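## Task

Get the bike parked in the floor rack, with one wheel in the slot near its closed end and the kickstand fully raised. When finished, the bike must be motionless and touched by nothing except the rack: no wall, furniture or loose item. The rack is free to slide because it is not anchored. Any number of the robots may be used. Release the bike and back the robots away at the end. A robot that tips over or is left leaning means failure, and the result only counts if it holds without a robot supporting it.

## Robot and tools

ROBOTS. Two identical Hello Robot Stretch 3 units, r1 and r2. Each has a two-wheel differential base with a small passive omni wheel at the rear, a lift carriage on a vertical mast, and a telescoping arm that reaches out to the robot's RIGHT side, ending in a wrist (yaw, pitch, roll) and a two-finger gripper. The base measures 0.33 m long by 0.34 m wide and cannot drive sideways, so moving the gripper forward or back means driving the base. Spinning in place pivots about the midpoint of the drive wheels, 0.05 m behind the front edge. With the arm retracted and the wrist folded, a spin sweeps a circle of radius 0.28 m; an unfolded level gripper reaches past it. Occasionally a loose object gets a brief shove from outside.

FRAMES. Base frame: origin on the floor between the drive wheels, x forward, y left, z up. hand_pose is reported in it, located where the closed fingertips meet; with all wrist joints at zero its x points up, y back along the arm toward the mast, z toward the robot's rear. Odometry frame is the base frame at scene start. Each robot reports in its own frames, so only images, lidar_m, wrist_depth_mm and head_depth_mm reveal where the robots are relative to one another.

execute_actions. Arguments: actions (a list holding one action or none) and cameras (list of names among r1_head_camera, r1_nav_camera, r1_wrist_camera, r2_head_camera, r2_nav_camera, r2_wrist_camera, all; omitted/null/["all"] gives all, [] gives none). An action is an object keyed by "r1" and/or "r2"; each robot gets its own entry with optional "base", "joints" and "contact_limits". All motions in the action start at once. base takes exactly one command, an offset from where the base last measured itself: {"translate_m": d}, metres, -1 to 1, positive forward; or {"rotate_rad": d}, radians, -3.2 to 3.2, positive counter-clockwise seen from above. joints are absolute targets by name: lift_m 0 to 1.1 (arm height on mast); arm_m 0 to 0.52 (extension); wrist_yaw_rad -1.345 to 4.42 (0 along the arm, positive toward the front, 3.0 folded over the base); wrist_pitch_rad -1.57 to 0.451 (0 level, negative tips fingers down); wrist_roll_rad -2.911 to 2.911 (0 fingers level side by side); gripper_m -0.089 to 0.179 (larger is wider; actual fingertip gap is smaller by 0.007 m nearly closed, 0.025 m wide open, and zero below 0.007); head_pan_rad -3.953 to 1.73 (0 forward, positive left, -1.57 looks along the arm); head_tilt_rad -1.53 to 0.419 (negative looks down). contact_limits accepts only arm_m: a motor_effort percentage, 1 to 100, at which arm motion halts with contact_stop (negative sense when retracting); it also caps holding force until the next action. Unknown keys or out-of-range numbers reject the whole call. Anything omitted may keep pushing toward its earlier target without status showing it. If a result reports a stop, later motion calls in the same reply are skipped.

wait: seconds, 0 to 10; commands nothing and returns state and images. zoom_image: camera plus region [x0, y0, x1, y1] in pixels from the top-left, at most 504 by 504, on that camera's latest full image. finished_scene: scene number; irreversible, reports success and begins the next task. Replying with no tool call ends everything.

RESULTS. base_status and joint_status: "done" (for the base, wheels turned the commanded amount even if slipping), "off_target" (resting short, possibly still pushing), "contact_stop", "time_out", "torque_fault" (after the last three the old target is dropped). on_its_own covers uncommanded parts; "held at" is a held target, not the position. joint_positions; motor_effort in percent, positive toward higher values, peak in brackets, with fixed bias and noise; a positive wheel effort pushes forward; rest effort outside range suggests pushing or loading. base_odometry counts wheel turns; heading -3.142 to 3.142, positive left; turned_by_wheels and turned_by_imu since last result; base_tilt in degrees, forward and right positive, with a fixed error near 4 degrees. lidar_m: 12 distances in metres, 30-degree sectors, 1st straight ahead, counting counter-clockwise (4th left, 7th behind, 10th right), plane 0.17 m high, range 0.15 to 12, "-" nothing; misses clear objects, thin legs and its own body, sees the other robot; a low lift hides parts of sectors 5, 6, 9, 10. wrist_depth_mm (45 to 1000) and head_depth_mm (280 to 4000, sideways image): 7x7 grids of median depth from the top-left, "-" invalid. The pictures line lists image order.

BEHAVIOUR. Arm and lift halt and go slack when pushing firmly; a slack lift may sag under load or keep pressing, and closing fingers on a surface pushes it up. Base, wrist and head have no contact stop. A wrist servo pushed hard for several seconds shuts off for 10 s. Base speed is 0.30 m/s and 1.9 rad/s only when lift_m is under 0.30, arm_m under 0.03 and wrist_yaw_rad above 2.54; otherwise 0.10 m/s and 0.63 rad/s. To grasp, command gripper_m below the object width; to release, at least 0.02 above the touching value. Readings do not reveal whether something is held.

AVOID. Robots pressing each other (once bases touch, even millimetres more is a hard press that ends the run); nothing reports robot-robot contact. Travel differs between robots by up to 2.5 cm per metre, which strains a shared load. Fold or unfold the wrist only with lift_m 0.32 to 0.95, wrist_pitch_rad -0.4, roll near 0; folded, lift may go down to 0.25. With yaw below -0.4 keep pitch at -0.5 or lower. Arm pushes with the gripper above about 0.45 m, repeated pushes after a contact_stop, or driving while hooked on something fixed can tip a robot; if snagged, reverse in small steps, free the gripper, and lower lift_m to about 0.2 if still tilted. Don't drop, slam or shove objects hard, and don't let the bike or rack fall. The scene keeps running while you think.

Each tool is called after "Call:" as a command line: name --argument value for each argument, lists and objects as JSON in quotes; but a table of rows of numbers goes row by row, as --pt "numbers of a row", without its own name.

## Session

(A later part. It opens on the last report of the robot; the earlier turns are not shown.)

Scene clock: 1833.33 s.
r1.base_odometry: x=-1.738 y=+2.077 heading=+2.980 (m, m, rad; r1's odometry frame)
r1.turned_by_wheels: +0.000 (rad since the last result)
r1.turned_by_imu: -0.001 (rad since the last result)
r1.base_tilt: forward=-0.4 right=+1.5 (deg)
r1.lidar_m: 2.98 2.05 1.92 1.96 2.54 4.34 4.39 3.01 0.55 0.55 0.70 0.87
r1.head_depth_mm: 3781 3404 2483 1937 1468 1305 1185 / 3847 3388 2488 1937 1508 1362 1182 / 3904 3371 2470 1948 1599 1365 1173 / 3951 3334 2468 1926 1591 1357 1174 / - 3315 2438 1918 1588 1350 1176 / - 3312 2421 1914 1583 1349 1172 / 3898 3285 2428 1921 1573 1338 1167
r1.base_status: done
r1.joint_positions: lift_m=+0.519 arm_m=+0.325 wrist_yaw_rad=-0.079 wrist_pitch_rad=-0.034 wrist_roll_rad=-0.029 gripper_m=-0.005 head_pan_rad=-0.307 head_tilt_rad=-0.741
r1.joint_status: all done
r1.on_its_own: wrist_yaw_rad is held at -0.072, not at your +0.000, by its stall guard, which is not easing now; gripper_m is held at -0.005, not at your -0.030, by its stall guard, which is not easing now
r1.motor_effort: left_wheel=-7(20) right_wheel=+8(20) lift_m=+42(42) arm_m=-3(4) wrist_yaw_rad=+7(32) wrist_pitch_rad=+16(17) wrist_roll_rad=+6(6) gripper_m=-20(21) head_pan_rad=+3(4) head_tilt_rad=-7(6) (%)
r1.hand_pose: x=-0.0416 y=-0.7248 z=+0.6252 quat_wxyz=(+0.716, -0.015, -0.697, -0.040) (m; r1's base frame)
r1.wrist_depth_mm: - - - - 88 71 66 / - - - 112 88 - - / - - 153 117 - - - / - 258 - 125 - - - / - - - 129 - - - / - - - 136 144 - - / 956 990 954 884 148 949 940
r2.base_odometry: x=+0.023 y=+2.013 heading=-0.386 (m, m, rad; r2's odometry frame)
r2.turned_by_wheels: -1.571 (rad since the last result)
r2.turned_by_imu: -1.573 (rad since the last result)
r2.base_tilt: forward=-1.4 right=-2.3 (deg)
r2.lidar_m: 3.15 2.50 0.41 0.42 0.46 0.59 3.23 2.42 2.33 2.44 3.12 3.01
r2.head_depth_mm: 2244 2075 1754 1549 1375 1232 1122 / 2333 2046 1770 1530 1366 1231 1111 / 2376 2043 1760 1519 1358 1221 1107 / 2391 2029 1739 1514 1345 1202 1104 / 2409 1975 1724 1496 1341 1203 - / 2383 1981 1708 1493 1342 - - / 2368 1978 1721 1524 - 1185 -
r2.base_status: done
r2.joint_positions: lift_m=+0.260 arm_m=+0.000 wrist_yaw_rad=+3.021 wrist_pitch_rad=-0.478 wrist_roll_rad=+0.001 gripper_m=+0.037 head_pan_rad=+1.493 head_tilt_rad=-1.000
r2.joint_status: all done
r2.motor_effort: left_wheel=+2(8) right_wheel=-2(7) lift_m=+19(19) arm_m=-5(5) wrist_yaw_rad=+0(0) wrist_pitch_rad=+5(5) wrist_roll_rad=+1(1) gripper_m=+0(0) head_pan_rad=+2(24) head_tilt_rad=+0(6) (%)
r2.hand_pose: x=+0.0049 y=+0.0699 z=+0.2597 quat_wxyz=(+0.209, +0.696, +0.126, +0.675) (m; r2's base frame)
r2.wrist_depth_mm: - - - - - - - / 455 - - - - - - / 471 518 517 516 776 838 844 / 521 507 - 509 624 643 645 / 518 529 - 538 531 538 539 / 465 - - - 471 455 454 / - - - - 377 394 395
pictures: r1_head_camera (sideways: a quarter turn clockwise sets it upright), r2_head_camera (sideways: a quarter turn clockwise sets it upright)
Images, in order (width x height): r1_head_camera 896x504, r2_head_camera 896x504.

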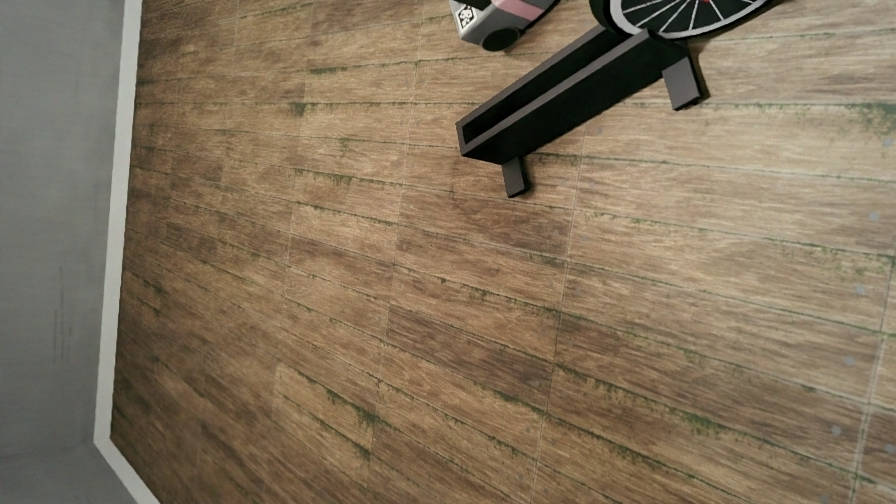

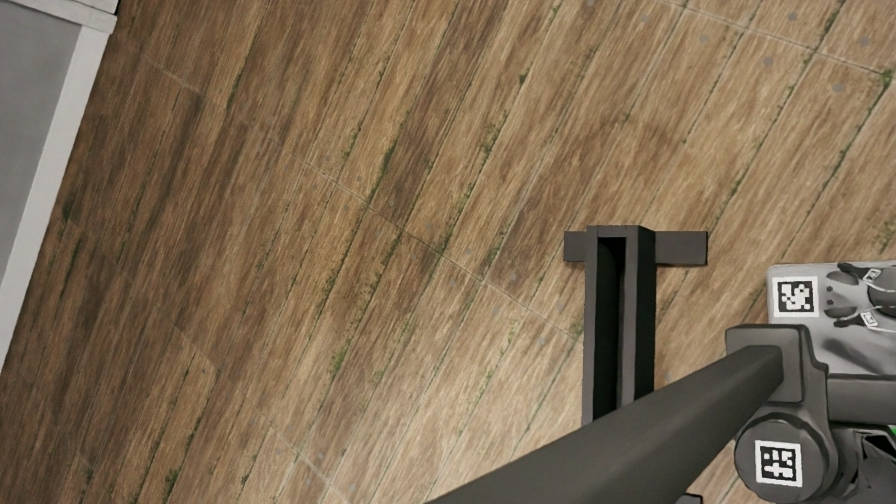

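Call:
execute_actions --actions '[{"r2": {"base": {"translate_m": 0.4}}}]' --cameras '[]'

Call:
execute_actions --actions '[{"r2": {"base": {"rotate_rad": 1.571}}}]' --cameras '[]'

Call:
execute_actions --actions '[{"r2": {"base": {"translate_m": 0.42}}}]' --cameras '[]'

Call:
execute_actions --actions '[{"r2": {"base": {"rotate_rad": 1.5}, "joints": {"head_pan_rad": 0.0, "head_tilt_rad": -0.95}}}]' --cameras '["r2_head_camera", "r1_head_camera"]'

Scene clock: 1856.87 s.
r1.base_odometry: x=-1.738 y=+2.077 heading=+2.980 (m, m, rad; r1's odometry frame)
r1.turned_by_wheels: +0.000 (rad since the last result)
r1.turned_by_imu: -0.001 (rad since the last result)
r1.base_tilt: forward=-0.4 right=+1.4 (deg)
r1.lidar_m: 2.97 2.04 1.92 1.96 2.53 4.31 4.40 3.04 0.56 0.55 0.70 0.87
r1.head_depth_mm: 3635 3229 1933 1845 1468 1309 1185 / 3875 3389 2375 1878 1513 1359 1180 / 3933 3378 2455 1937 1600 1354 1182 / 3981 3401 2453 1934 1592 1356 1180 / - 3309 2415 1899 1589 1352 1179 / - 3286 2423 1912 1576 1353 1176 / 3872 3301 2412 1902 1573 1339 1168
r1.base_status: not commanded
r1.joint_positions: lift_m=+0.519 arm_m=+0.325 wrist_yaw_rad=-0.079 wrist_pitch_rad=-0.034 wrist_roll_rad=-0.029 gripper_m=-0.005 head_pan_rad=-0.307 head_tilt_rad=-0.741
r1.joint_status: not commanded
r1.on_its_own: wrist_yaw_rad is held at -0.072, not at your +0.000, by its stall guard, which is not easing now; gripper_m is held at -0.005, not at your -0.030, by its stall guard, which is not easing now
r1.motor_effort: left_wheel=-7(7) right_wheel=+8(8) lift_m=+41(42) arm_m=-3(3) wrist_yaw_rad=+6(5) wrist_pitch_rad=+16(16) wrist_roll_rad=+6(5) gripper_m=-19(18) head_pan_rad=+4(4) head_tilt_rad=-6(6) (%)
r1.hand_pose: x=-0.0416 y=-0.7248 z=+0.6252 quat_wxyz=(+0.716, -0.015, -0.697, -0.040) (m; r1's base frame)
r1.wrist_depth_mm: - - - - 88 71 66 / - - - 112 88 - - / - - 153 117 - - - / - 257 - 125 - - - / - - - 128 - - - / - - - 136 143 - - / 959 980 948 899 147 953 934
r2.base_odometry: x=+0.394 y=+1.863 heading=-0.386 (m, m, rad; r2's odometry frame)
r2.turned_by_wheels: +0.000 (rad since the last result)
r2.turned_by_imu: -0.001 (rad since the last result)
r2.base_tilt: forward=-1.5 right=-2.3 (deg)
r2.lidar_m: 2.80 2.29 2.20 2.29 0.49 0.63 1.74 2.62 2.54 2.66 2.77 2.68
r2.head_depth_mm: 2019 2063 1776 1547 1372 1236 1120 / 2151 2041 1749 1528 1367 1229 1115 / 2259 2049 1737 1541 1353 1214 1104 / 2272 2019 1731 1508 1342 1213 1103 / 2358 2014 1732 1508 1352 1221 - / 2366 2000 1724 1493 1341 - - / 2368 1958 1683 1518 - 1181 -
r2.base_status: done
r2.joint_positions: lift_m=+0.260 arm_m=+0.000 wrist_yaw_rad=+3.021 wrist_pitch_rad=-0.478 wrist_roll_rad=+0.001 gripper_m=+0.037 head_pan_rad=+1.494 head_tilt_rad=-1.000
r2.joint_status: not commanded
r2.motor_effort: left_wheel=+2(7) right_wheel=-2(4) lift_m=+19(19) arm_m=-6(6) wrist_yaw_rad=+0(0) wrist_pitch_rad=+5(5) wrist_roll_rad=+1(1) gripper_m=+0(0) head_pan_rad=+1(2) head_tilt_rad=+0(0) (%)
r2.hand_pose: x=+0.0049 y=+0.0699 z=+0.2597 quat_wxyz=(+0.209, +0.696, +0.126, +0.675) (m; r2's base frame)
r2.wrist_depth_mm: - - - - - - - / - - - - - - - / 498 499 826 836 840 837 853 / 476 497 - 643 651 649 670 / 516 521 - 554 541 532 537 / 456 - - - 470 454 453 / - - - - 379 396 393
pictures: none
No camera images: the call's "cameras" was empty. Leave "cameras" out to get every camera's image.

Scene clock: 1859.07 s.
r1.base_odometry: x=-1.738 y=+2.077 heading=+2.980 (m, m, rad; r1's odometry frame)
r1.turned_by_wheels: +0.000 (rad since the last result)
r1.turned_by_imu: +0.000 (rad since the last result)
r1.base_tilt: forward=-0.5 right=+1.4 (deg)
r1.lidar_m: 2.97 2.04 1.92 1.96 2.55 4.32 4.39 3.04 0.55 0.55 0.70 0.87
r1.head_depth_mm: 3811 3419 1948 1880 1468 1306 1182 / 3837 3411 2501 1937 1516 1357 1180 / 3839 3393 2447 1935 1587 1352 1176 / 3985 3357 2436 1923 1594 1357 1179 / - 3336 2423 1929 1587 1354 1170 / - 3334 2432 1921 1589 1346 1173 / 3866 3303 2416 1900 1576 1339 1171
r1.base_status: not commanded
r1.joint_positions: lift_m=+0.519 arm_m=+0.325 wrist_yaw_rad=-0.079 wrist_pitch_rad=-0.034 wrist_roll_rad=-0.029 gripper_m=-0.005 head_pan_rad=-0.307 head_tilt_rad=-0.741
r1.joint_status: not commanded
r1.on_its_own: wrist_yaw_rad is held at -0.072, not at your +0.000, by its stall guard, which is not easing now; gripper_m is held at -0.005, not at your -0.030, by its stall guard, which is not easing now
r1.motor_effort: left_wheel=-7(7) right_wheel=+7(8) lift_m=+42(41) arm_m=-4(3) wrist_yaw_rad=+6(6) wrist_pitch_rad=+16(16) wrist_roll_rad=+6(6) gripper_m=-18(19) head_pan_rad=+3(4) head_tilt_rad=-5(6) (%)
r1.hand_pose: x=-0.0416 y=-0.7248 z=+0.6252 quat_wxyz=(+0.716, -0.015, -0.697, -0.040) (m; r1's base frame)
r1.wrist_depth_mm: - - - - 88 71 66 / - - - 112 88 - - / - - 154 116 - - - / - 256 - 126 - - - / - - - 128 - - - / - - - 136 143 - - / 978 956 948 892 149 942 924
r2.base_odometry: x=+0.394 y=+1.863 heading=+1.185 (m, m, rad; r2's odometry frame)
r2.turned_by_wheels: +1.571 (rad since the last result)
r2.turned_by_imu: +1.571 (rad since the last result)
r2.base_tilt: forward=-1.5 right=-2.3 (deg)
r2.lidar_m: 2.29 0.48 0.63 1.74 2.64 2.54 2.66 2.78 2.68 2.79 2.29 2.20
r2.head_depth_mm: 2368 1979 1739 1543 1333 1212 1116 / 2301 1584 1470 1441 1323 1213 1114 / 2450 1992 1749 1526 1354 1230 1111 / 2429 2021 1738 1518 1351 1224 1104 / 2377 1986 1718 1513 1338 1225 - / 2392 1982 1704 1498 1344 - - / 2372 1993 1698 1512 - 1178 -
r2.base_status: done
r2.joint_positions: lift_m=+0.260 arm_m=+0.000 wrist_yaw_rad=+3.021 wrist_pitch_rad=-0.478 wrist_roll_rad=+0.001 gripper_m=+0.037 head_pan_rad=+1.494 head_tilt_rad=-1.000
r2.joint_status: not commanded
r2.motor_effort: left_wheel=-1(5) right_wheel=+2(10) lift_m=+19(19) arm_m=-6(5) wrist_yaw_rad=+0(0) wrist_pitch_rad=+5(5) wrist_roll_rad=+1(1) gripper_m=+0(0) head_pan_rad=+1(1) head_tilt_rad=+0(0) (%)
r2.hand_pose: x=+0.0049 y=+0.0699 z=+0.2597 quat_wxyz=(+0.209, +0.696, +0.126, +0.675) (m; r2's base frame)
r2.wrist_depth_mm: - - - - - - - / - - - - - 738 - / 832 826 806 818 842 613 514 / 649 648 - 653 657 607 432 / 529 532 - 552 543 516 486 / 458 - - - 470 451 452 / - - - - 382 397 395
pictures: none
No camera images: the call's "cameras" was empty. Leave "cameras" out to get every camera's image.

Scene clock: 1862.27 s.
r1.base_odometry: x=-1.738 y=+2.077 heading=+2.980 (m, m, rad; r1's odometry frame)
r1.turned_by_wheels: +0.000 (rad since the last result)
r1.turned_by_imu: +0.000 (rad since the last result)
r1.base_tilt: forward=-0.4 right=+1.4 (deg)
r1.lidar_m: 2.97 2.04 1.92 1.96 2.54 4.34 4.41 3.00 0.55 0.55 0.70 0.87
r1.head_depth_mm: 3782 3383 2461 1948 1466 1310 1186 / 3735 3105 1604 1820 1510 1363 1182 / 3911 3372 1924 1798 1599 1360 1176 / 3976 3351 2454 1936 1595 1353 1175 / 3989 3317 2434 1934 1589 1346 1175 / - 3317 2447 1907 1581 1344 1176 / 3905 3285 2413 1909 1586 1348 1173
r1.base_status: not commanded
r1.joint_positions: lift_m=+0.519 arm_m=+0.325 wrist_yaw_rad=-0.079 wrist_pitch_rad=-0.034 wrist_roll_rad=-0.029 gripper_m=-0.005 head_pan_rad=-0.307 head_tilt_rad=-0.741
r1.joint_status: not commanded
r1.on_its_own: wrist_yaw_rad is held at -0.072, not at your +0.000, by its stall guard, which is not easing now; gripper_m is held at -0.005, not at your -0.030, by its stall guard, which is not easing now
r1.motor_effort: left_wheel=-7(7) right_wheel=+8(8) lift_m=+42(41) arm_m=-3(3) wrist_yaw_rad=+6(6) wrist_pitch_rad=+16(16) wrist_roll_rad=+6(6) gripper_m=-20(18) head_pan_rad=+3(4) head_tilt_rad=-7(7) (%)
r1.hand_pose: x=-0.0416 y=-0.7248 z=+0.6252 quat_wxyz=(+0.716, -0.015, -0.697, -0.040) (m; r1's base frame)
r1.wrist_depth_mm: - - - - 88 71 66 / - - - 112 88 - - / - - 153 116 - - - / - 258 - 125 - - - / - - - 128 - - - / - - - 136 142 - - / 945 983 982 880 148 957 927
r2.base_odometry: x=+0.552 y=+2.252 heading=+1.185 (m, m, rad; r2's odometry frame)
r2.turned_by_wheels: +0.000 (rad since the last result)
r2.turned_by_imu: -0.001 (rad since the last result)
r2.base_tilt: forward=-1.5 right=-2.3 (deg)
r2.lidar_m: 1.94 2.69 1.48 0.27 2.99 2.90 3.02 3.00 2.90 2.59 1.92 1.84
r2.head_depth_mm: 2494 2084 1717 1547 1367 1237 1122 / 2474 2057 1766 1543 1369 1228 1121 / 2313 2035 1744 1536 1345 1221 1103 / 2304 1654 1633 1469 1338 1205 1104 / 2312 1797 1615 1447 1303 1190 - / 2378 1992 1713 1495 1352 - - / 2363 1985 1697 1508 - 1178 -
r2.base_status: done
r2.joint_positions: lift_m=+0.260 arm_m=+0.000 wrist_yaw_rad=+3.021 wrist_pitch_rad=-0.478 wrist_roll_rad=+0.001 gripper_m=+0.037 head_pan_rad=+1.494 head_tilt_rad=-1.000
r2.joint_status: not commanded
r2.motor_effort: left_wheel=-1(5) right_wheel=+3(9) lift_m=+19(19) arm_m=-6(5) wrist_yaw_rad=+0(0) wrist_pitch_rad=+5(5) wrist_roll_rad=+1(1) gripper_m=+0(0) head_pan_rad=+2(2) head_tilt_rad=+0(0) (%)
r2.hand_pose: x=+0.0049 y=+0.0699 z=+0.2597 quat_wxyz=(+0.209, +0.696, +0.126, +0.675) (m; r2's base frame)
r2.wrist_depth_mm: - - - - - - - / - - - - - - - / 835 836 835 748 836 827 832 / 643 650 - 409 647 654 653 / 526 527 - 435 534 534 527 / 469 - - - 462 448 456 / - - - - 383 394 391
pictures: none
No camera images: the call's "cameras" was empty. Leave "cameras" out to get every camera's image.

Scene clock: 1864.53 s.
r1.base_odometry: x=-1.738 y=+2.077 heading=+2.980 (m, m, rad; r1's odometry frame)
r1.turned_by_wheels: +0.000 (rad since the last result)
r1.turned_by_imu: +0.000 (rad since the last result)
r1.base_tilt: forward=-0.4 right=+1.5 (deg)
r1.lidar_m: 2.98 2.04 1.92 1.96 2.54 4.33 4.39 3.03 0.55 0.55 0.70 0.87
r1.head_depth_mm: 3782 3400 2484 1939 1475 1303 1181 / 3697 3078 2473 1933 1510 1364 1178 / 3862 3381 1830 1853 1593 1357 1185 / 3956 3358 2195 1846 1588 1353 1179 / - 3367 2433 1920 1593 1351 1174 / - 3265 2423 1921 1576 1342 1175 / 3851 3277 2400 1912 1579 1343 1173
r1.base_status: not commanded
r1.joint_positions: lift_m=+0.519 arm_m=+0.325 wrist_yaw_rad=-0.079 wrist_pitch_rad=-0.034 wrist_roll_rad=-0.029 gripper_m=-0.005 head_pan_rad=-0.307 head_tilt_rad=-0.741
r1.joint_status: not commanded
r1.on_its_own: wrist_yaw_rad is held at -0.072, not at your +0.000, by its stall guard, which is not easing now; gripper_m is held at -0.005, not at your -0.030, by its stall guard, which is not easing now
r1.motor_effort: left_wheel=-7(7) right_wheel=+8(7) lift_m=+42(41) arm_m=-3(3) wrist_yaw_rad=+6(5) wrist_pitch_rad=+16(16) wrist_roll_rad=+5(6) gripper_m=-20(19) head_pan_rad=+4(4) head_tilt_rad=-6(5) (%)
r1.hand_pose: x=-0.0416 y=-0.7248 z=+0.6252 quat_wxyz=(+0.716, -0.015, -0.697, -0.040) (m; r1's base frame)
r1.wrist_depth_mm: - - - - 88 71 66 / - - - 112 88 - - / - - 153 116 - - - / - 259 - 125 - - - / - - - 128 - - - / - - - 136 143 - - / 972 960 934 904 148 923 918
r2.base_odometry: x=+0.552 y=+2.252 heading=+2.685 (m, m, rad; r2's odometry frame)
r2.turned_by_wheels: +1.500 (rad since the last result)
r2.turned_by_imu: +1.500 (rad since the last result)
r2.base_tilt: forward=-1.4 right=-2.3 (deg)
r2.lidar_m: 0.27 3.08 2.90 2.98 3.05 2.91 2.82 1.97 1.84 1.88 2.49 1.49
r2.head_depth_mm: 2686 2238 1736 1591 1403 1246 1124 / 2601 2208 1817 1594 1392 1242 1121 / 2496 2171 1821 1594 1396 1239 1114 / 2538 1728 1715 1554 1363 1182 1108 / 2644 1984 1691 1532 1350 1202 1104 / 2658 2101 1791 1552 1368 1228 1102 / 2638 2120 1773 1561 1355 1210 1091
r2.base_status: done
r2.joint_positions: lift_m=+0.260 arm_m=+0.000 wrist_yaw_rad=+3.021 wrist_pitch_rad=-0.478 wrist_roll_rad=+0.001 gripper_m=+0.037 head_pan_rad=+0.007 head_tilt_rad=-0.951
r2.joint_status: all done
r2.motor_effort: left_wheel=-1(7) right_wheel=+3(10) lift_m=+19(19) arm_m=-6(6) wrist_yaw_rad=+0(0) wrist_pitch_rad=+5(5) wrist_roll_rad=+1(1) gripper_m=-1(0) head_pan_rad=-2(26) head_tilt_rad=+0(5) (%)
r2.hand_pose: x=+0.0049 y=+0.0699 z=+0.2597 quat_wxyz=(+0.209, +0.696, +0.126, +0.675) (m; r2's base frame)
r2.wrist_depth_mm: - - - - - - - / - - - - - - - / 817 831 831 834 849 840 848 / 653 656 - 652 650 647 653 / 534 537 - 549 544 528 534 / 465 - - - 465 453 454 / - - - - 381 393 384
pictures: r1_head_camera (sideways: a quarter turn clockwise sets it upright), r2_head_camera (sideways: a quarter turn clockwise sets it upright)
Images, in order (width x height): r1_head_camera 896x504, r2_head_camera 896x504.

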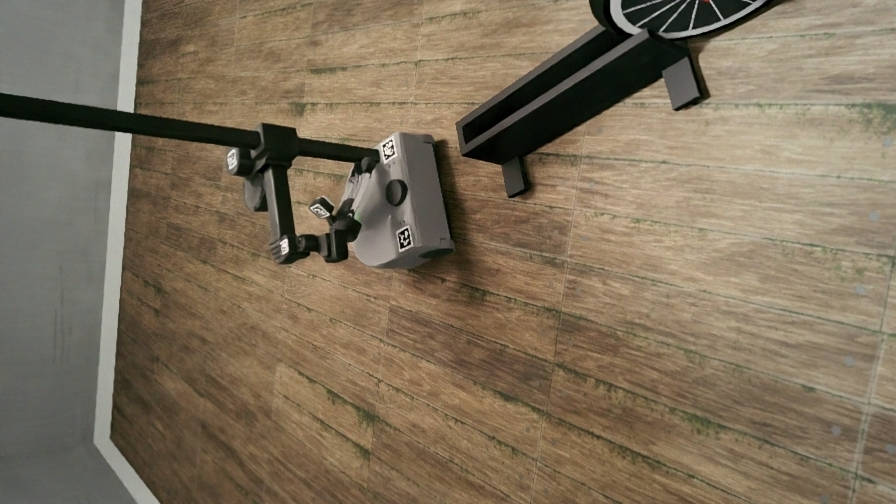

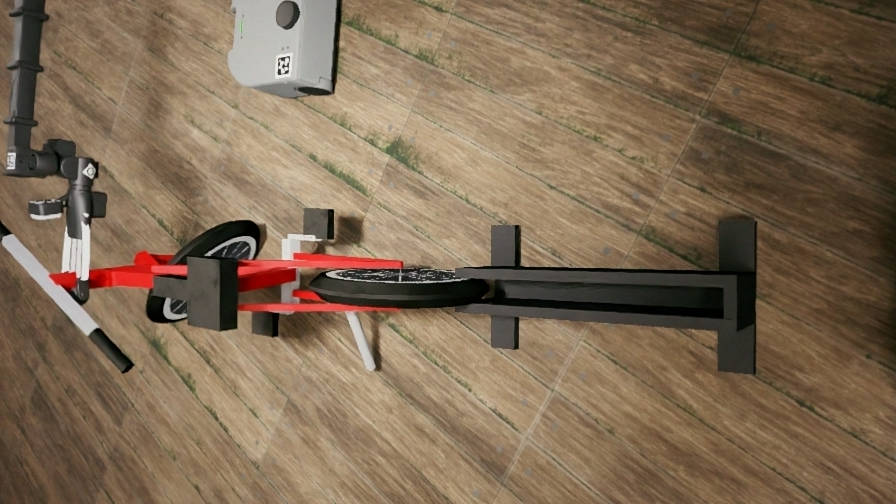

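Call:
execute_actions --actions '[{"r1": {"joints": {"arm_m": 0.29}}}]' --cameras '["r2_head_camera", "r1_head_camera"]'

Scene clock: 1897.40 s.
r1.base_odometry: x=-1.738 y=+2.077 heading=+2.981 (m, m, rad; r1's odometry frame)
r1.turned_by_wheels: +0.000 (rad since the last result)
r1.turned_by_imu: +0.000 (rad since the last result)
r1.base_tilt: forward=-0.4 right=+1.5 (deg)
r1.lidar_m: 2.98 2.05 1.92 1.96 2.54 4.32 4.39 3.00 0.54 0.53 0.69 1.48
r1.head_depth_mm: 3723 3394 2459 1946 1472 1283 1185 / 3748 3062 2399 1922 1512 1359 1182 / 3949 3409 1820 1849 1590 1350 1180 / - 3371 2208 1851 1588 1354 1177 / - 3304 2430 1926 1578 1350 1178 / - 3313 2420 1910 1582 1352 1172 / 3891 3298 2467 1899 1574 1344 1170
r1.base_status: not commanded
r1.joint_positions: lift_m=+0.519 arm_m=+0.290 wrist_yaw_rad=-0.070 wrist_pitch_rad=-0.027 wrist_roll_rad=-0.029 gripper_m=-0.005 head_pan_rad=-0.307 head_tilt_rad=-0.741
r1.joint_status: all done
r1.on_its_own: wrist_yaw_rad is held at -0.072, not at your +0.000, by its stall guard, which is not easing now; gripper_m is held at -0.005, not at your -0.030, by its stall guard, which is not easing now
r1.motor_effort: left_wheel=-2(7) right_wheel=+2(7) lift_m=+42(41) arm_m=-4(6) wrist_yaw_rad=-2(6) wrist_pitch_rad=+13(16) wrist_roll_rad=+6(6) gripper_m=-17(19) head_pan_rad=+4(4) head_tilt_rad=-5(6) (%)
r1.hand_pose: x=-0.0392 y=-0.6903 z=+0.6269 quat_wxyz=(+0.717, -0.014, -0.697, -0.035) (m; r1's base frame)
r1.wrist_depth_mm: - - - - 83 67 60 / - - - 103 84 80 - / - - 142 113 - - - / - 263 - 124 - - - / - - - 128 - - - / - - - 134 - - - / 956 985 955 893 152 955 960
r2.base_odometry: x=+0.552 y=+2.252 heading=+2.685 (m, m, rad; r2's odometry frame)
r2.turned_by_wheels: +0.000 (rad since the last result)
r2.turned_by_imu: -0.001 (rad since the last result)
r2.base_tilt: forward=-1.4 right=-2.3 (deg)
r2.lidar_m: 0.75 3.05 2.90 2.97 3.06 2.90 2.81 1.96 1.84 1.88 2.50 1.48
r2.head_depth_mm: 2727 2218 1746 1611 1406 1248 1127 / 2604 2216 1808 1601 1399 1241 1118 / 2484 2209 1849 1581 1392 1235 1110 / 2531 1586 1707 1533 1386 1191 1104 / 2660 2043 1763 1541 1349 1175 1110 / 2609 2141 1798 1548 1369 1219 1103 / 2614 2123 1790 1544 1357 1212 1094
r2.base_status: not commanded
r2.joint_positions: lift_m=+0.260 arm_m=+0.000 wrist_yaw_rad=+3.021 wrist_pitch_rad=-0.478 wrist_roll_rad=+0.001 gripper_m=+0.037 head_pan_rad=+0.007 head_tilt_rad=-0.951
r2.joint_status: not commanded
r2.motor_effort: left_wheel=-1(1) right_wheel=+2(2) lift_m=+19(19) arm_m=-6(5) wrist_yaw_rad=+0(0) wrist_pitch_rad=+5(5) wrist_roll_rad=+1(1) gripper_m=+0(0) head_pan_rad=-3(2) head_tilt_rad=+0(0) (%)
r2.hand_pose: x=+0.0049 y=+0.0699 z=+0.2597 quat_wxyz=(+0.209, +0.696, +0.126, +0.675) (m; r2's base frame)
r2.wrist_depth_mm: - - - - - - - / - - - - - - - / 828 845 827 833 832 851 845 / 651 655 - 652 644 657 649 / 529 527 - 547 542 535 534 / 467 - - - 468 452 454 / - - - - 380 390 384
pictures: r1_head_camera (sideways: a quarter turn clockwise sets it upright), r2_head_camera (sideways: a quarter turn clockwise sets it upright)
Images, in order (width x height): r1_head_camera 896x504, r2_head_camera 896x504.

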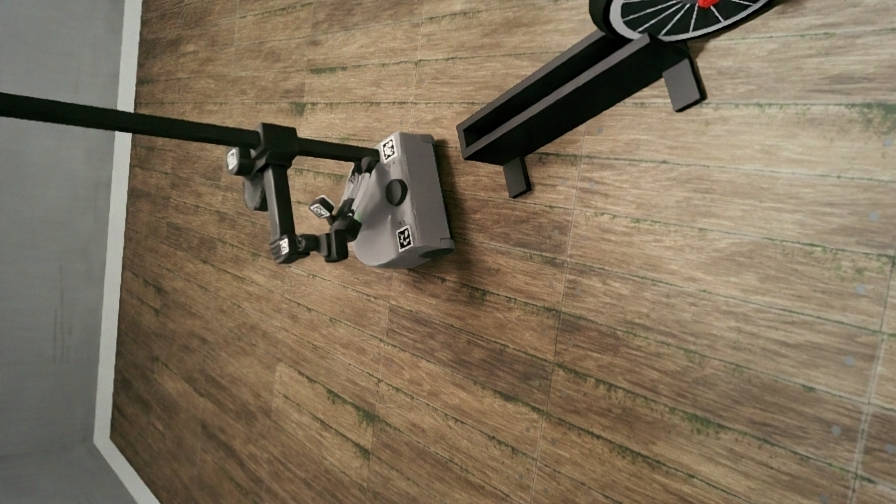

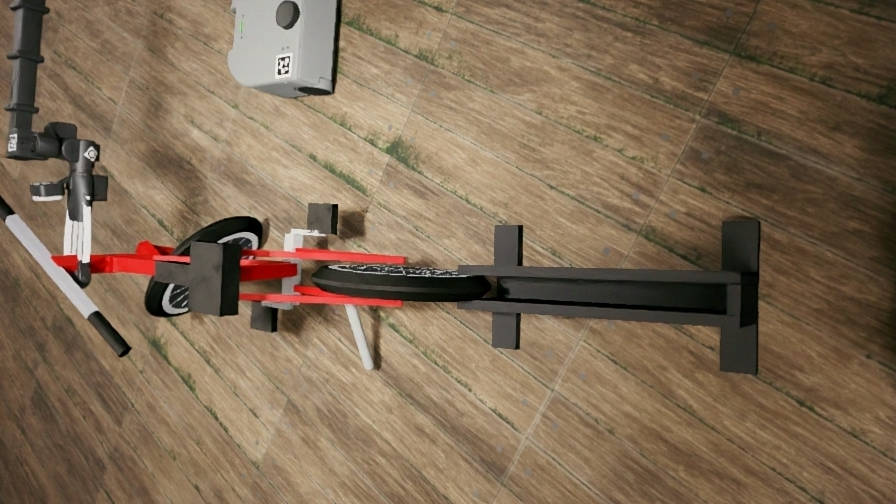

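Call:
zoom_image --camera "r2_head_camera" --region '[290, 210, 560, 360]'

Region (290, 210, 560, 360) of r2_head_camera's 896x504 image, scaled by 1.867, with more detail than that image has.

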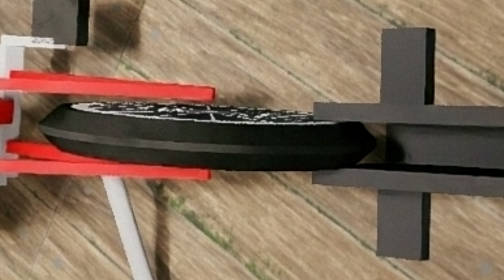

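Call:
execute_actions --actions '[{"r1": {"base": {"translate_m": -0.02}, "joints": {"arm_m": 0.32}}}]' --cameras '["r2_head_camera", "r1_head_camera"]'

Scene clock: 1936.13 s.
r1.base_odometry: x=-1.718 y=+2.074 heading=+2.981 (m, m, rad; r1's odometry frame)
r1.turned_by_wheels: +0.001 (rad since the last result)
r1.turned_by_imu: +0.001 (rad since the last result)
r1.base_tilt: forward=-0.4 right=+1.5 (deg)
r1.lidar_m: 2.98 2.06 1.93 1.97 2.56 4.30 4.36 2.99 0.57 0.54 0.71 0.87
r1.head_depth_mm: 3804 3373 2479 1948 1451 1306 1183 / 3791 3069 2472 1947 1504 1354 1185 / 3981 3398 1844 1859 1599 1356 1180 / 3957 3355 2210 1856 1591 1352 1177 / - 3306 2427 1912 1593 1349 1174 / - 3292 2424 1923 1582 1348 1170 / 3855 3325 2415 1911 1574 1342 1165
r1.base_status: done
r1.joint_positions: lift_m=+0.519 arm_m=+0.320 wrist_yaw_rad=-0.032 wrist_pitch_rad=-0.032 wrist_roll_rad=-0.028 gripper_m=-0.005 head_pan_rad=-0.307 head_tilt_rad=-0.741
r1.joint_status: all done
r1.on_its_own: wrist_yaw_rad is held at -0.072, not at your +0.000, by its stall guard, which is still easing; gripper_m is held at -0.005, not at your -0.030, by its stall guard, which is not easing now
r1.motor_effort: left_wheel=+13(14) right_wheel=-15(16) lift_m=+42(42) arm_m=+2(6) wrist_yaw_rad=-32(32) wrist_pitch_rad=+15(15) wrist_roll_rad=+6(6) gripper_m=-19(19) head_pan_rad=+4(4) head_tilt_rad=-6(5) (%)
r1.hand_pose: x=-0.0295 y=-0.7200 z=+0.6257 quat_wxyz=(+0.717, +0.001, -0.697, -0.023) (m; r1's base frame)
r1.wrist_depth_mm: - - - - 78 66 66 / - - - 101 84 - - / - - 140 115 - - - / - 260 171 127 - - - / - - - 129 - - - / - - - 132 - - - / 966 958 954 147 874 920 927
r2.base_odometry: x=+0.552 y=+2.252 heading=+2.685 (m, m, rad; r2's odometry frame)
r2.turned_by_wheels: +0.000 (rad since the last result)
r2.turned_by_imu: -0.001 (rad since the last result)
r2.base_tilt: forward=-1.4 right=-2.3 (deg)
r2.lidar_m: 0.27 3.06 2.90 2.96 3.06 2.90 2.82 1.97 1.84 1.88 2.50 1.50
r2.head_depth_mm: 2640 2211 1777 1596 1402 1238 1119 / 2542 2231 1823 1591 1394 1235 1123 / 1365 2181 1845 1578 1388 1233 1119 / 2457 1739 1705 1542 1382 1187 1112 / 2656 2013 1770 1531 1347 1196 1106 / 2654 2158 1793 1552 1362 1222 1103 / 2623 2113 1793 1550 1351 1201 1092
r2.base_status: not commanded
r2.joint_positions: lift_m=+0.260 arm_m=+0.000 wrist_yaw_rad=+3.021 wrist_pitch_rad=-0.478 wrist_roll_rad=+0.001 gripper_m=+0.037 head_pan_rad=+0.007 head_tilt_rad=-0.951
r2.joint_status: not commanded
r2.motor_effort: left_wheel=-1(2) right_wheel=+3(3) lift_m=+19(19) arm_m=-6(6) wrist_yaw_rad=+0(1) wrist_pitch_rad=+5(5) wrist_roll_rad=+1(1) gripper_m=+0(0) head_pan_rad=-2(2) head_tilt_rad=+0(0) (%)
r2.hand_pose: x=+0.0049 y=+0.0699 z=+0.2597 quat_wxyz=(+0.209, +0.696, +0.126, +0.675) (m; r2's base frame)
r2.wrist_depth_mm: - - - - - - - / - - - - - - - / 818 835 838 844 845 834 842 / 652 652 - 646 653 652 670 / 535 533 - 556 549 535 534 / 470 - - - 466 453 454 / - - - - 385 391 383
pictures: r1_head_camera (sideways: a quarter turn clockwise sets it upright), r2_head_camera (sideways: a quarter turn clockwise sets it upright)
Images, in order (width x height): r1_head_camera 896x504, r2_head_camera 896x504.

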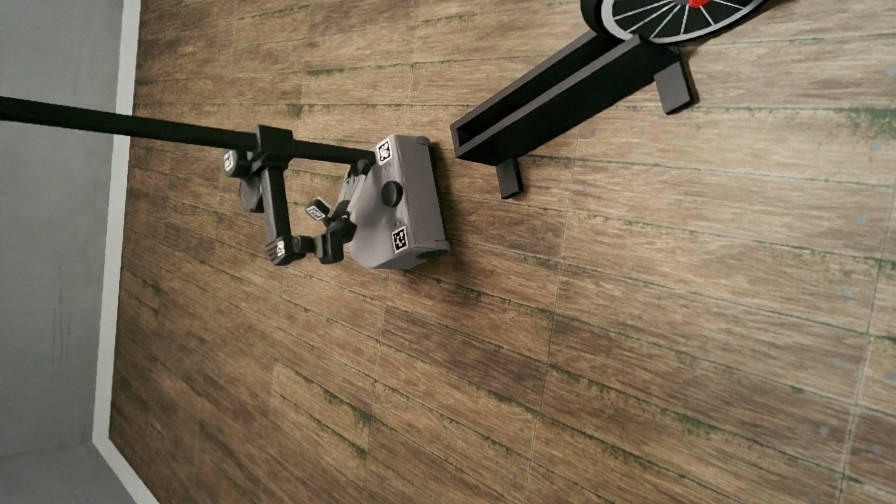

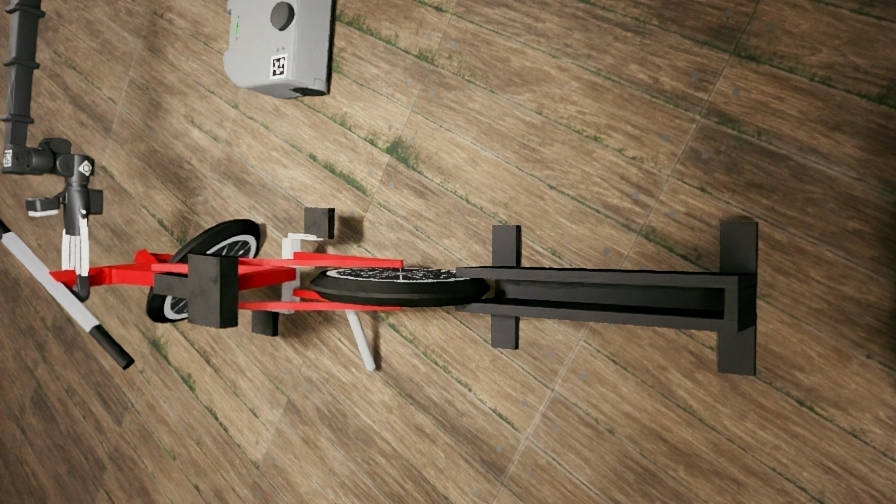

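Call:
execute_actions --actions '[{"r1": {"joints": {"arm_m": 0.29}}}]' --cameras '[]'

Call:
execute_actions --actions '[{"r1": {"base": {"translate_m": -0.025}}}]' --cameras '["r2_head_camera", "r1_head_camera"]'

Scene clock: 1945.03 s.
r1.base_odometry: x=-1.718 y=+2.074 heading=+2.981 (m, m, rad; r1's odometry frame)
r1.turned_by_wheels: -0.001 (rad since the last result)
r1.turned_by_imu: -0.001 (rad since the last result)
r1.base_tilt: forward=-0.4 right=+1.4 (deg)
r1.lidar_m: 2.98 2.05 1.93 1.97 2.55 4.30 4.38 3.00 0.56 0.53 0.70 0.86
r1.head_depth_mm: 3817 3390 2474 1942 1466 1295 1181 / 3815 3068 2472 1940 1513 1360 1179 / 3935 3382 1849 1855 1597 1360 1179 / - 3332 2190 1865 1589 1355 1177 / - 3325 2448 1926 1581 1351 1174 / - 3308 2428 1905 1584 1344 1170 / 3906 3288 2425 1908 1579 1342 1170
r1.base_status: not commanded
r1.joint_positions: lift_m=+0.519 arm_m=+0.290 wrist_yaw_rad=-0.001 wrist_pitch_rad=-0.027 wrist_roll_rad=-0.028 gripper_m=-0.005 head_pan_rad=-0.307 head_tilt_rad=-0.741
r1.joint_status: all done
r1.on_its_own: gripper_m is held at -0.005, not at your -0.030, by its stall guard, which is not easing now
r1.motor_effort: left_wheel=+3(3) right_wheel=-4(3) lift_m=+42(41) arm_m=-4(6) wrist_yaw_rad=-12(10) wrist_pitch_rad=+13(15) wrist_roll_rad=+6(6) gripper_m=-16(16) head_pan_rad=+4(4) head_tilt_rad=-5(6) (%)
r1.hand_pose: x=-0.0218 y=-0.6909 z=+0.6268 quat_wxyz=(+0.717, +0.010, -0.697, -0.010) (m; r1's base frame)
r1.wrist_depth_mm: - - - - 78 65 60 / - - - 101 82 - - / - - 142 114 - - - / - - 196 124 - - - / - - - 129 - - - / - - - 133 147 - - / 997 973 968 883 514 954 928
r2.base_odometry: x=+0.552 y=+2.252 heading=+2.685 (m, m, rad; r2's odometry frame)
r2.turned_by_wheels: +0.000 (rad since the last result)
r2.turned_by_imu: -0.001 (rad since the last result)
r2.base_tilt: forward=-1.5 right=-2.4 (deg)
r2.lidar_m: 0.75 3.07 2.90 2.97 3.05 2.90 2.81 1.97 1.84 1.88 2.50 1.50
r2.head_depth_mm: 2617 2220 1755 1605 1410 1246 1118 / 2545 2243 1814 1606 1386 1241 1120 / 2446 2209 1836 1582 1390 1241 1109 / 2472 1588 1704 1549 1382 1199 1102 / 2681 2057 1753 1536 1346 1199 1105 / 2643 2155 1793 1569 1371 1221 1098 / 2599 2132 1781 1541 1352 1218 1092
r2.base_status: not commanded
r2.joint_positions: lift_m=+0.260 arm_m=+0.000 wrist_yaw_rad=+3.021 wrist_pitch_rad=-0.478 wrist_roll_rad=+0.001 gripper_m=+0.037 head_pan_rad=+0.007 head_tilt_rad=-0.951
r2.joint_status: not commanded
r2.motor_effort: left_wheel=-2(2) right_wheel=+2(2) lift_m=+19(19) arm_m=-6(6) wrist_yaw_rad=+0(1) wrist_pitch_rad=+5(5) wrist_roll_rad=+1(1) gripper_m=+0(0) head_pan_rad=-2(3) head_tilt_rad=+0(0) (%)
r2.hand_pose: x=+0.0049 y=+0.0699 z=+0.2597 quat_wxyz=(+0.209, +0.696, +0.126, +0.675) (m; r2's base frame)
r2.wrist_depth_mm: - - - - - - - / - - - - - - - / 821 822 834 834 825 823 829 / 650 650 - 653 637 651 641 / 536 529 - 555 544 532 534 / 468 - - - 466 452 457 / - - - - 382 392 386
pictures: none
No camera images: the call's "cameras" was empty. Leave "cameras" out to get every camera's image.

Scene clock: 1946.73 s.
r1.base_odometry: x=-1.694 y=+2.070 heading=+2.981 (m, m, rad; r1's odometry frame)
r1.turned_by_wheels: +0.000 (rad since the last result)
r1.turned_by_imu: +0.000 (rad since the last result)
r1.base_tilt: forward=-0.4 right=+1.5 (deg)
r1.lidar_m: 2.99 2.07 1.94 1.98 2.57 4.30 4.37 2.99 0.58 0.55 0.70 0.88
r1.head_depth_mm: 3863 3431 2482 1936 1447 1281 1181 / 3798 3230 2467 1932 1503 1356 1176 / 3955 3384 1910 1874 1594 1362 1180 / 3989 3331 1926 1864 1588 1352 1178 / - 3346 2459 1935 1585 1346 1178 / - 3344 2440 1914 1591 1344 1172 / 3968 3291 2397 1907 1584 1341 1172
r1.base_status: done
r1.joint_positions: lift_m=+0.519 arm_m=+0.290 wrist_yaw_rad=+0.003 wrist_pitch_rad=-0.025 wrist_roll_rad=-0.028 gripper_m=-0.005 head_pan_rad=-0.307 head_tilt_rad=-0.741
r1.joint_status: not commanded
r1.on_its_own: gripper_m is held at -0.005, not at your -0.030, by its stall guard, which is not easing now; wrist_yaw_rad is at rest, and its effort (-15) is outside its rest range (-12 to +12)
r1.motor_effort: left_wheel=+3(19) right_wheel=-4(21) lift_m=+42(42) arm_m=-4(5) wrist_yaw_rad=-15(45) wrist_pitch_rad=+12(13) wrist_roll_rad=+6(6) gripper_m=-16(20) head_pan_rad=+4(4) head_tilt_rad=-6(5) (%)
r1.hand_pose: x=-0.0207 y=-0.6910 z=+0.6274 quat_wxyz=(+0.717, +0.010, -0.697, -0.008) (m; r1's base frame)
r1.wrist_depth_mm: - - - - 83 68 61 / - - - 102 84 81 - / - - 139 114 - - - / - 241 - 124 - - - / - - - 129 - - - / - - - 136 - - - / - 988 977 872 157 948 953
r2.base_odometry: x=+0.552 y=+2.252 heading=+2.685 (m, m, rad; r2's odometry frame)
r2.turned_by_wheels: +0.000 (rad since the last result)
r2.turned_by_imu: +0.000 (rad since the last result)
r2.base_tilt: forward=-1.4 right=-2.2 (deg)
r2.lidar_m: 0.77 3.07 2.91 2.97 3.06 2.90 2.81 1.96 1.84 1.88 2.49 1.52
r2.head_depth_mm: 2605 2225 1765 1601 1415 1250 1118 / 2570 2224 1812 1595 1391 1237 1115 / 2502 2184 1841 1587 1393 1241 1106 / 2464 1610 1588 1546 1357 1212 1109 / 2706 2049 1735 1558 1356 1197 1108 / 2653 2150 1805 1548 1360 1217 1103 / 2617 2114 1794 1543 1364 1215 1096
r2.base_status: not commanded
r2.joint_positions: lift_m=+0.260 arm_m=+0.000 wrist_yaw_rad=+3.021 wrist_pitch_rad=-0.478 wrist_roll_rad=+0.001 gripper_m=+0.037 head_pan_rad=+0.007 head_tilt_rad=-0.951
r2.joint_status: not commanded
r2.motor_effort: left_wheel=-1(1) right_wheel=+3(3) lift_m=+19(19) arm_m=-6(6) wrist_yaw_rad=+1(0) wrist_pitch_rad=+5(5) wrist_roll_rad=+1(1) gripper_m=+0(0) head_pan_rad=-3(3) head_tilt_rad=+0(1) (%)
r2.hand_pose: x=+0.0049 y=+0.0699 z=+0.2597 quat_wxyz=(+0.209, +0.696, +0.126, +0.675) (m; r2's base frame)
r2.wrist_depth_mm: - - - - - - - / - - - - - - - / 832 826 838 834 831 848 824 / 647 637 - 654 641 661 642 / 528 527 - 551 547 537 531 / 462 - - - 469 457 461 / - - - - 381 395 382
pictures: r1_head_camera (sideways: a quarter turn clockwise sets it upright), r2_head_camera (sideways: a quarter turn clockwise sets it upright)
Images, in order (width x height): r1_head_camera 896x504, r2_head_camera 896x504.

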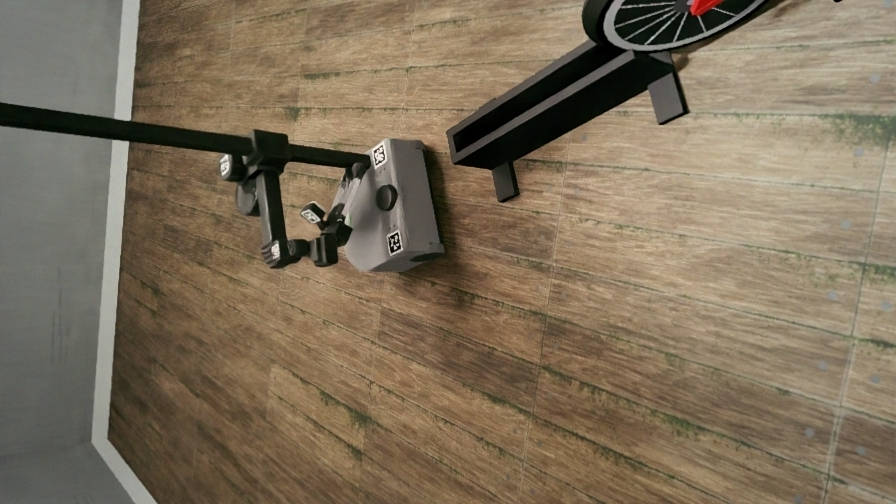

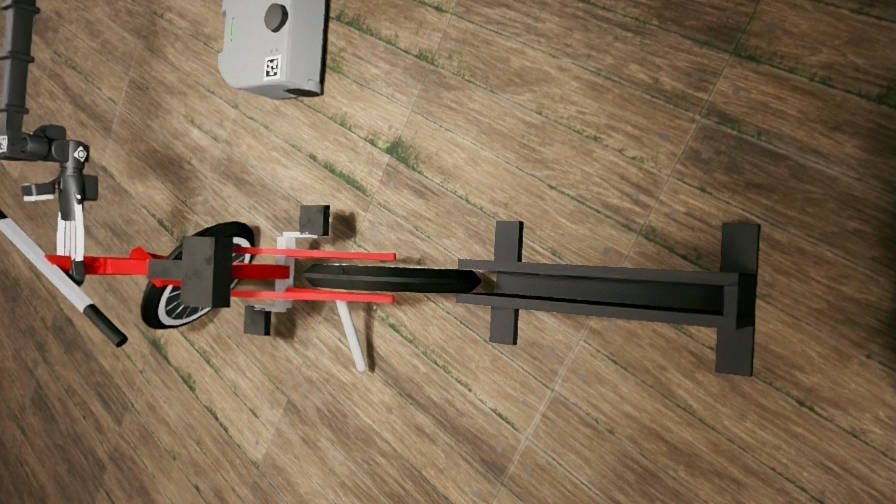

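Call:
execute_actions --actions '[{"r1": {"joints": {"arm_m": 0.318}}, "r2": {"base": {"rotate_rad": 0.45}}}]' --cameras '[]'

Call:
execute_actions --actions '[{"r2": {"base": {"translate_m": 0.13}}}]' --cameras '[]'

Call:
execute_actions --actions '[{"r2": {"base": {"rotate_rad": -0.48}}}]' --cameras '["r2_head_camera", "r1_head_camera"]'

Scene clock: 1965.87 s.
r1.base_odometry: x=-1.694 y=+2.070 heading=+2.981 (m, m, rad; r1's odometry frame)
r1.turned_by_wheels: +0.000 (rad since the last result)
r1.turned_by_imu: +0.000 (rad since the last result)
r1.base_tilt: forward=-0.4 right=+1.4 (deg)
r1.lidar_m: 2.99 2.07 1.94 1.98 2.56 4.27 4.35 3.00 0.58 0.56 0.71 0.89
r1.head_depth_mm: 3823 3392 2479 1954 1460 1295 1180 / 3868 3403 2458 1953 1506 1357 1184 / 3902 3202 1996 1866 1597 1358 1181 / - 3302 1938 1860 1590 1350 1180 / - 3319 2419 1923 1588 1351 1175 / - 3327 2419 1911 1578 1344 1168 / 3950 3318 2421 1911 1585 1344 1168
r1.base_status: not commanded
r1.joint_positions: lift_m=+0.519 arm_m=+0.318 wrist_yaw_rad=+0.003 wrist_pitch_rad=-0.026 wrist_roll_rad=-0.028 gripper_m=-0.005 head_pan_rad=-0.307 head_tilt_rad=-0.741
r1.joint_status: all done
r1.on_its_own: gripper_m is held at -0.005, not at your -0.030, by its stall guard, which is not easing now; wrist_yaw_rad is at rest, and its effort (-15) is outside its rest range (-12 to +12)
r1.motor_effort: left_wheel=+3(3) right_wheel=-4(4) lift_m=+41(41) arm_m=+3(3) wrist_yaw_rad=-15(14) wrist_pitch_rad=+12(12) wrist_roll_rad=+6(6) gripper_m=-16(17) head_pan_rad=+4(4) head_tilt_rad=-5(5) (%)
r1.hand_pose: x=-0.0206 y=-0.7183 z=+0.6271 quat_wxyz=(+0.717, +0.011, -0.697, -0.008) (m; r1's base frame)
r1.wrist_depth_mm: - - - - 84 70 65 / - - - 105 88 - - / - - 142 116 - - - / - 233 191 126 - - - / - - - 129 - - - / - - - 135 - - - / 991 971 986 899 155 964 915
r2.base_odometry: x=+0.552 y=+2.252 heading=+3.135 (m, m, rad; r2's odometry frame)
r2.turned_by_wheels: +0.450 (rad since the last result)
r2.turned_by_imu: +0.449 (rad since the last result)
r2.base_tilt: forward=-1.5 right=-2.3 (deg)
r2.lidar_m: 3.14 2.90 2.93 3.15 2.90 2.92 2.02 1.84 1.86 2.35 1.53 0.77
r2.head_depth_mm: 2823 1824 1492 1578 1398 1255 1125 / 2765 2235 1831 1527 1373 1246 1116 / 2748 2208 1817 1575 1360 1204 1110 / 2705 2165 1822 1572 1379 1204 1109 / 2650 2177 1813 1566 1381 1226 1103 / 2655 2146 1793 1556 1354 1213 1099 / 2632 2124 1783 1545 1370 1211 1097
r2.base_status: done
r2.joint_positions: lift_m=+0.260 arm_m=+0.000 wrist_yaw_rad=+3.021 wrist_pitch_rad=-0.478 wrist_roll_rad=+0.001 gripper_m=+0.037 head_pan_rad=+0.007 head_tilt_rad=-0.951
r2.joint_status: not commanded
r2.motor_effort: left_wheel=-2(7) right_wheel=+2(7) lift_m=+19(19) arm_m=-5(6) wrist_yaw_rad=+0(0) wrist_pitch_rad=+5(5) wrist_roll_rad=+1(1) gripper_m=+0(0) head_pan_rad=-2(3) head_tilt_rad=+0(0) (%)
r2.hand_pose: x=+0.0049 y=+0.0699 z=+0.2597 quat_wxyz=(+0.209, +0.696, +0.126, +0.675) (m; r2's base frame)
r2.wrist_depth_mm: - - - - - - - / - - - - - - - / 822 817 824 822 841 838 842 / 653 646 - 655 641 645 650 / 531 532 - 553 551 534 528 / 468 - - - 470 453 456 / - - - - 381 395 394
pictures: none
No camera images: the call's "cameras" was empty. Leave "cameras" out to get every camera's image.

Scene clock: 1967.93 s.
r1.base_odometry: x=-1.694 y=+2.070 heading=+2.981 (m, m, rad; r1's odometry frame)
r1.turned_by_wheels: +0.000 (rad since the last result)
r1.turned_by_imu: +0.000 (rad since the last result)
r1.base_tilt: forward=-0.4 right=+1.5 (deg)
r1.lidar_m: 3.00 2.06 1.94 1.98 2.56 4.29 4.36 2.99 0.58 0.55 0.71 0.89
r1.head_depth_mm: 3774 3406 2495 1957 1463 1291 1178 / 3735 3050 2357 1878 1511 1365 1183 / 3992 3385 1687 1786 1592 1357 1176 / - 3319 2450 1858 1590 1347 1179 / - 3338 2421 1938 1586 1354 1176 / - 3300 2429 1910 1588 1349 1171 / 3968 3293 2417 1901 1573 1347 1168
r1.base_status: not commanded
r1.joint_positions: lift_m=+0.519 arm_m=+0.318 wrist_yaw_rad=+0.003 wrist_pitch_rad=-0.026 wrist_roll_rad=-0.028 gripper_m=-0.005 head_pan_rad=-0.307 head_tilt_rad=-0.741
r1.joint_status: not commanded
r1.on_its_own: gripper_m is held at -0.005, not at your -0.030, by its stall guard, which is not easing now; wrist_yaw_rad is at rest, and its effort (-15) is outside its rest range (-12 to +12)
r1.motor_effort: left_wheel=+3(3) right_wheel=-4(4) lift_m=+42(41) arm_m=+3(3) wrist_yaw_rad=-15(15) wrist_pitch_rad=+12(12) wrist_roll_rad=+6(6) gripper_m=-16(15) head_pan_rad=+4(4) head_tilt_rad=-5(7) (%)
r1.hand_pose: x=-0.0206 y=-0.7183 z=+0.6271 quat_wxyz=(+0.717, +0.011, -0.697, -0.008) (m; r1's base frame)
r1.wrist_depth_mm: - - - - 84 70 65 / - - - 105 87 - - / - - 141 116 - - - / - 234 192 126 - - - / - - - 129 - - - / - - - 135 - - - / 986 974 964 860 154 933 932
r2.base_odometry: x=+0.422 y=+2.253 heading=+3.135 (m, m, rad; r2's odometry frame)
r2.turned_by_wheels: +0.000 (rad since the last result)
r2.turned_by_imu: -0.001 (rad since the last result)
r2.base_tilt: forward=-1.4 right=-2.3 (deg)
r2.lidar_m: 3.04 2.79 2.82 3.24 2.98 3.02 2.13 1.94 1.96 2.48 1.44 0.66
r2.head_depth_mm: 2825 2198 1484 1512 1410 1248 1121 / 2727 2172 1853 1592 1331 1227 1127 / 2688 2191 1830 1579 1371 1213 1080 / 2708 2196 1817 1560 1373 1230 1093 / 2704 2178 1813 1573 1382 1220 1104 / 2646 2128 1808 1568 1363 1216 1096 / 2549 2134 1777 1547 1356 1213 1096
r2.base_status: done
r2.joint_positions: lift_m=+0.260 arm_m=+0.000 wrist_yaw_rad=+3.021 wrist_pitch_rad=-0.478 wrist_roll_rad=+0.001 gripper_m=+0.037 head_pan_rad=+0.007 head_tilt_rad=-0.950
r2.joint_status: not commanded
r2.motor_effort: left_wheel=-1(5) right_wheel=+3(9) lift_m=+19(19) arm_m=-6(5) wrist_yaw_rad=+1(0) wrist_pitch_rad=+5(5) wrist_roll_rad=+1(1) gripper_m=+0(0) head_pan_rad=-3(3) head_tilt_rad=+0(0) (%)
r2.hand_pose: x=+0.0049 y=+0.0699 z=+0.2597 quat_wxyz=(+0.209, +0.696, +0.126, +0.675) (m; r2's base frame)
r2.wrist_depth_mm: - - - - - - - / - - - - - - - / 820 836 828 841 833 827 835 / 638 655 - 645 646 653 655 / 529 531 - 552 544 539 538 / 464 - - - 466 455 453 / - - - - 385 396 395
pictures: none
No camera images: the call's "cameras" was empty. Leave "cameras" out to get every camera's image.

Scene clock: 1969.60 s.
r1.base_odometry: x=-1.694 y=+2.070 heading=+2.981 (m, m, rad; r1's odometry frame)
r1.turned_by_wheels: +0.000 (rad since the last result)
r1.turned_by_imu: +0.000 (rad since the last result)
r1.base_tilt: forward=-0.4 right=+1.5 (deg)
r1.lidar_m: 3.00 2.07 1.94 1.98 2.57 4.29 4.37 3.00 0.59 0.55 0.71 0.89
r1.head_depth_mm: 3798 3430 2475 1948 1460 1291 1184 / 3821 3233 2223 1851 1509 1365 1178 / 3879 3347 1733 1801 1600 1353 1179 / 3957 3337 2449 1872 1589 1354 1178 / - 3336 2419 1915 1589 1346 1176 / - 3344 2431 1916 1579 1349 1174 / 3964 3281 2415 1908 1578 1345 1167
r1.base_status: not commanded
r1.joint_positions: lift_m=+0.519 arm_m=+0.318 wrist_yaw_rad=+0.003 wrist_pitch_rad=-0.026 wrist_roll_rad=-0.028 gripper_m=-0.005 head_pan_rad=-0.307 head_tilt_rad=-0.741
r1.joint_status: not commanded
r1.on_its_own: gripper_m is held at -0.005, not at your -0.030, by its stall guard, which is not easing now; wrist_yaw_rad is at rest, and its effort (-15) is outside its rest range (-12 to +12)
r1.motor_effort: left_wheel=+3(3) right_wheel=-4(4) lift_m=+42(42) arm_m=+3(3) wrist_yaw_rad=-15(16) wrist_pitch_rad=+13(13) wrist_roll_rad=+6(6) gripper_m=-16(17) head_pan_rad=+4(4) head_tilt_rad=-7(5) (%)
r1.hand_pose: x=-0.0206 y=-0.7183 z=+0.6271 quat_wxyz=(+0.717, +0.011, -0.697, -0.008) (m; r1's base frame)
r1.wrist_depth_mm: - - - - 84 70 65 / - - - 105 88 - - / - - 141 116 - - - / - 234 192 126 - - - / - - - 130 - - - / - - - 135 - - - / 970 976 987 862 155 953 937
r2.base_odometry: x=+0.422 y=+2.253 heading=+2.655 (m, m, rad; r2's odometry frame)
r2.turned_by_wheels: -0.480 (rad since the last result)
r2.turned_by_imu: -0.481 (rad since the last result)
r2.base_tilt: forward=-1.4 right=-2.4 (deg)
r2.lidar_m: 0.66 2.98 2.80 2.86 3.20 2.98 3.03 2.09 1.94 1.97 2.56 1.44
r2.head_depth_mm: 2630 2235 1736 1604 1404 1243 1124 / 2541 2227 1813 1602 1408 1249 1118 / 2503 2215 1832 1588 1396 1229 1109 / 2583 1586 1495 1483 1350 1220 1092 / 2665 1998 1729 1521 1373 1204 1098 / 2661 2138 1793 1549 1376 1218 1102 / 2612 2134 1782 1553 1358 1211 1089
r2.base_status: done
r2.joint_positions: lift_m=+0.260 arm_m=+0.000 wrist_yaw_rad=+3.021 wrist_pitch_rad=-0.478 wrist_roll_rad=+0.001 gripper_m=+0.037 head_pan_rad=+0.007 head_tilt_rad=-0.950
r2.joint_status: not commanded
r2.motor_effort: left_wheel=+2(6) right_wheel=-2(6) lift_m=+19(19) arm_m=-5(5) wrist_yaw_rad=+0(1) wrist_pitch_rad=+5(5) wrist_roll_rad=+1(1) gripper_m=+0(0) head_pan_rad=-2(3) head_tilt_rad=+0(0) (%)
r2.hand_pose: x=+0.0049 y=+0.0699 z=+0.2597 quat_wxyz=(+0.209, +0.696, +0.126, +0.675) (m; r2's base frame)
r2.wrist_depth_mm: - - - - - - - / - - - - - - - / 824 834 839 816 826 844 851 / 643 640 - 650 650 649 655 / 538 528 - 554 540 537 538 / 458 - - - 464 452 455 / - - - - 382 391 394
pictures: r1_head_camera (sideways: a quarter turn clockwise sets it upright), r2_head_camera (sideways: a quarter turn clockwise sets it upright)
Images, in order (width x height): r1_head_camera 896x504, r2_head_camera 896x504.

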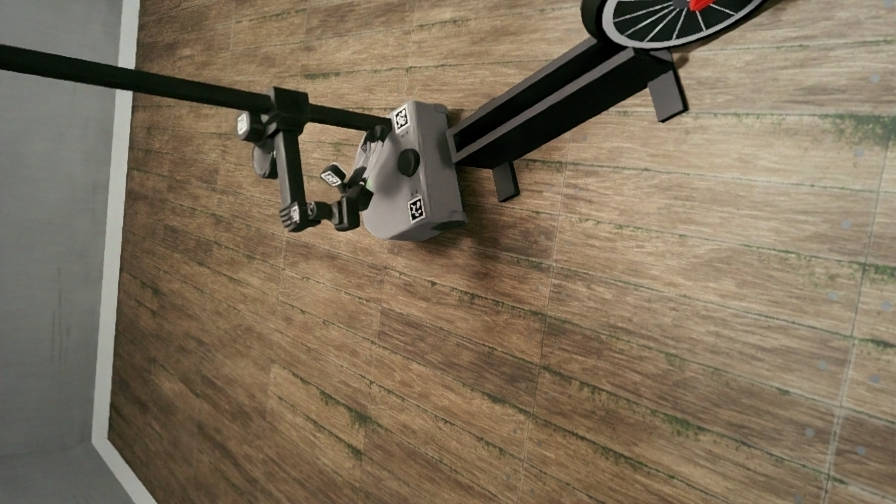

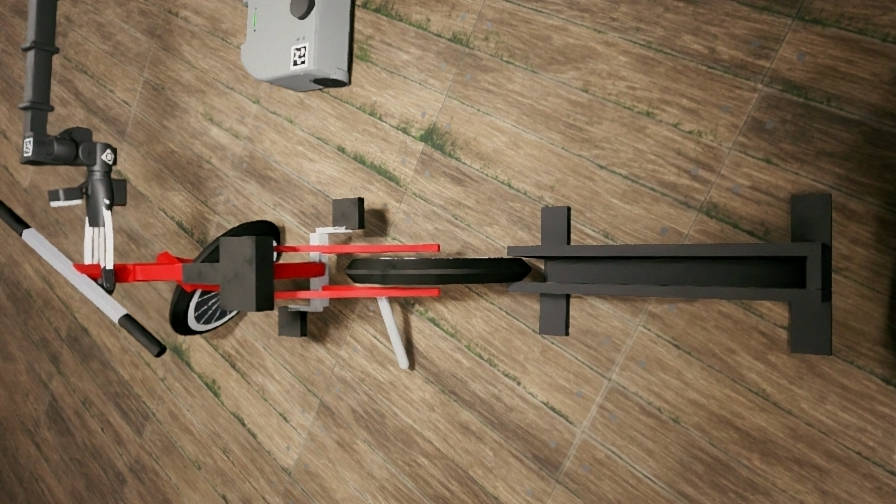

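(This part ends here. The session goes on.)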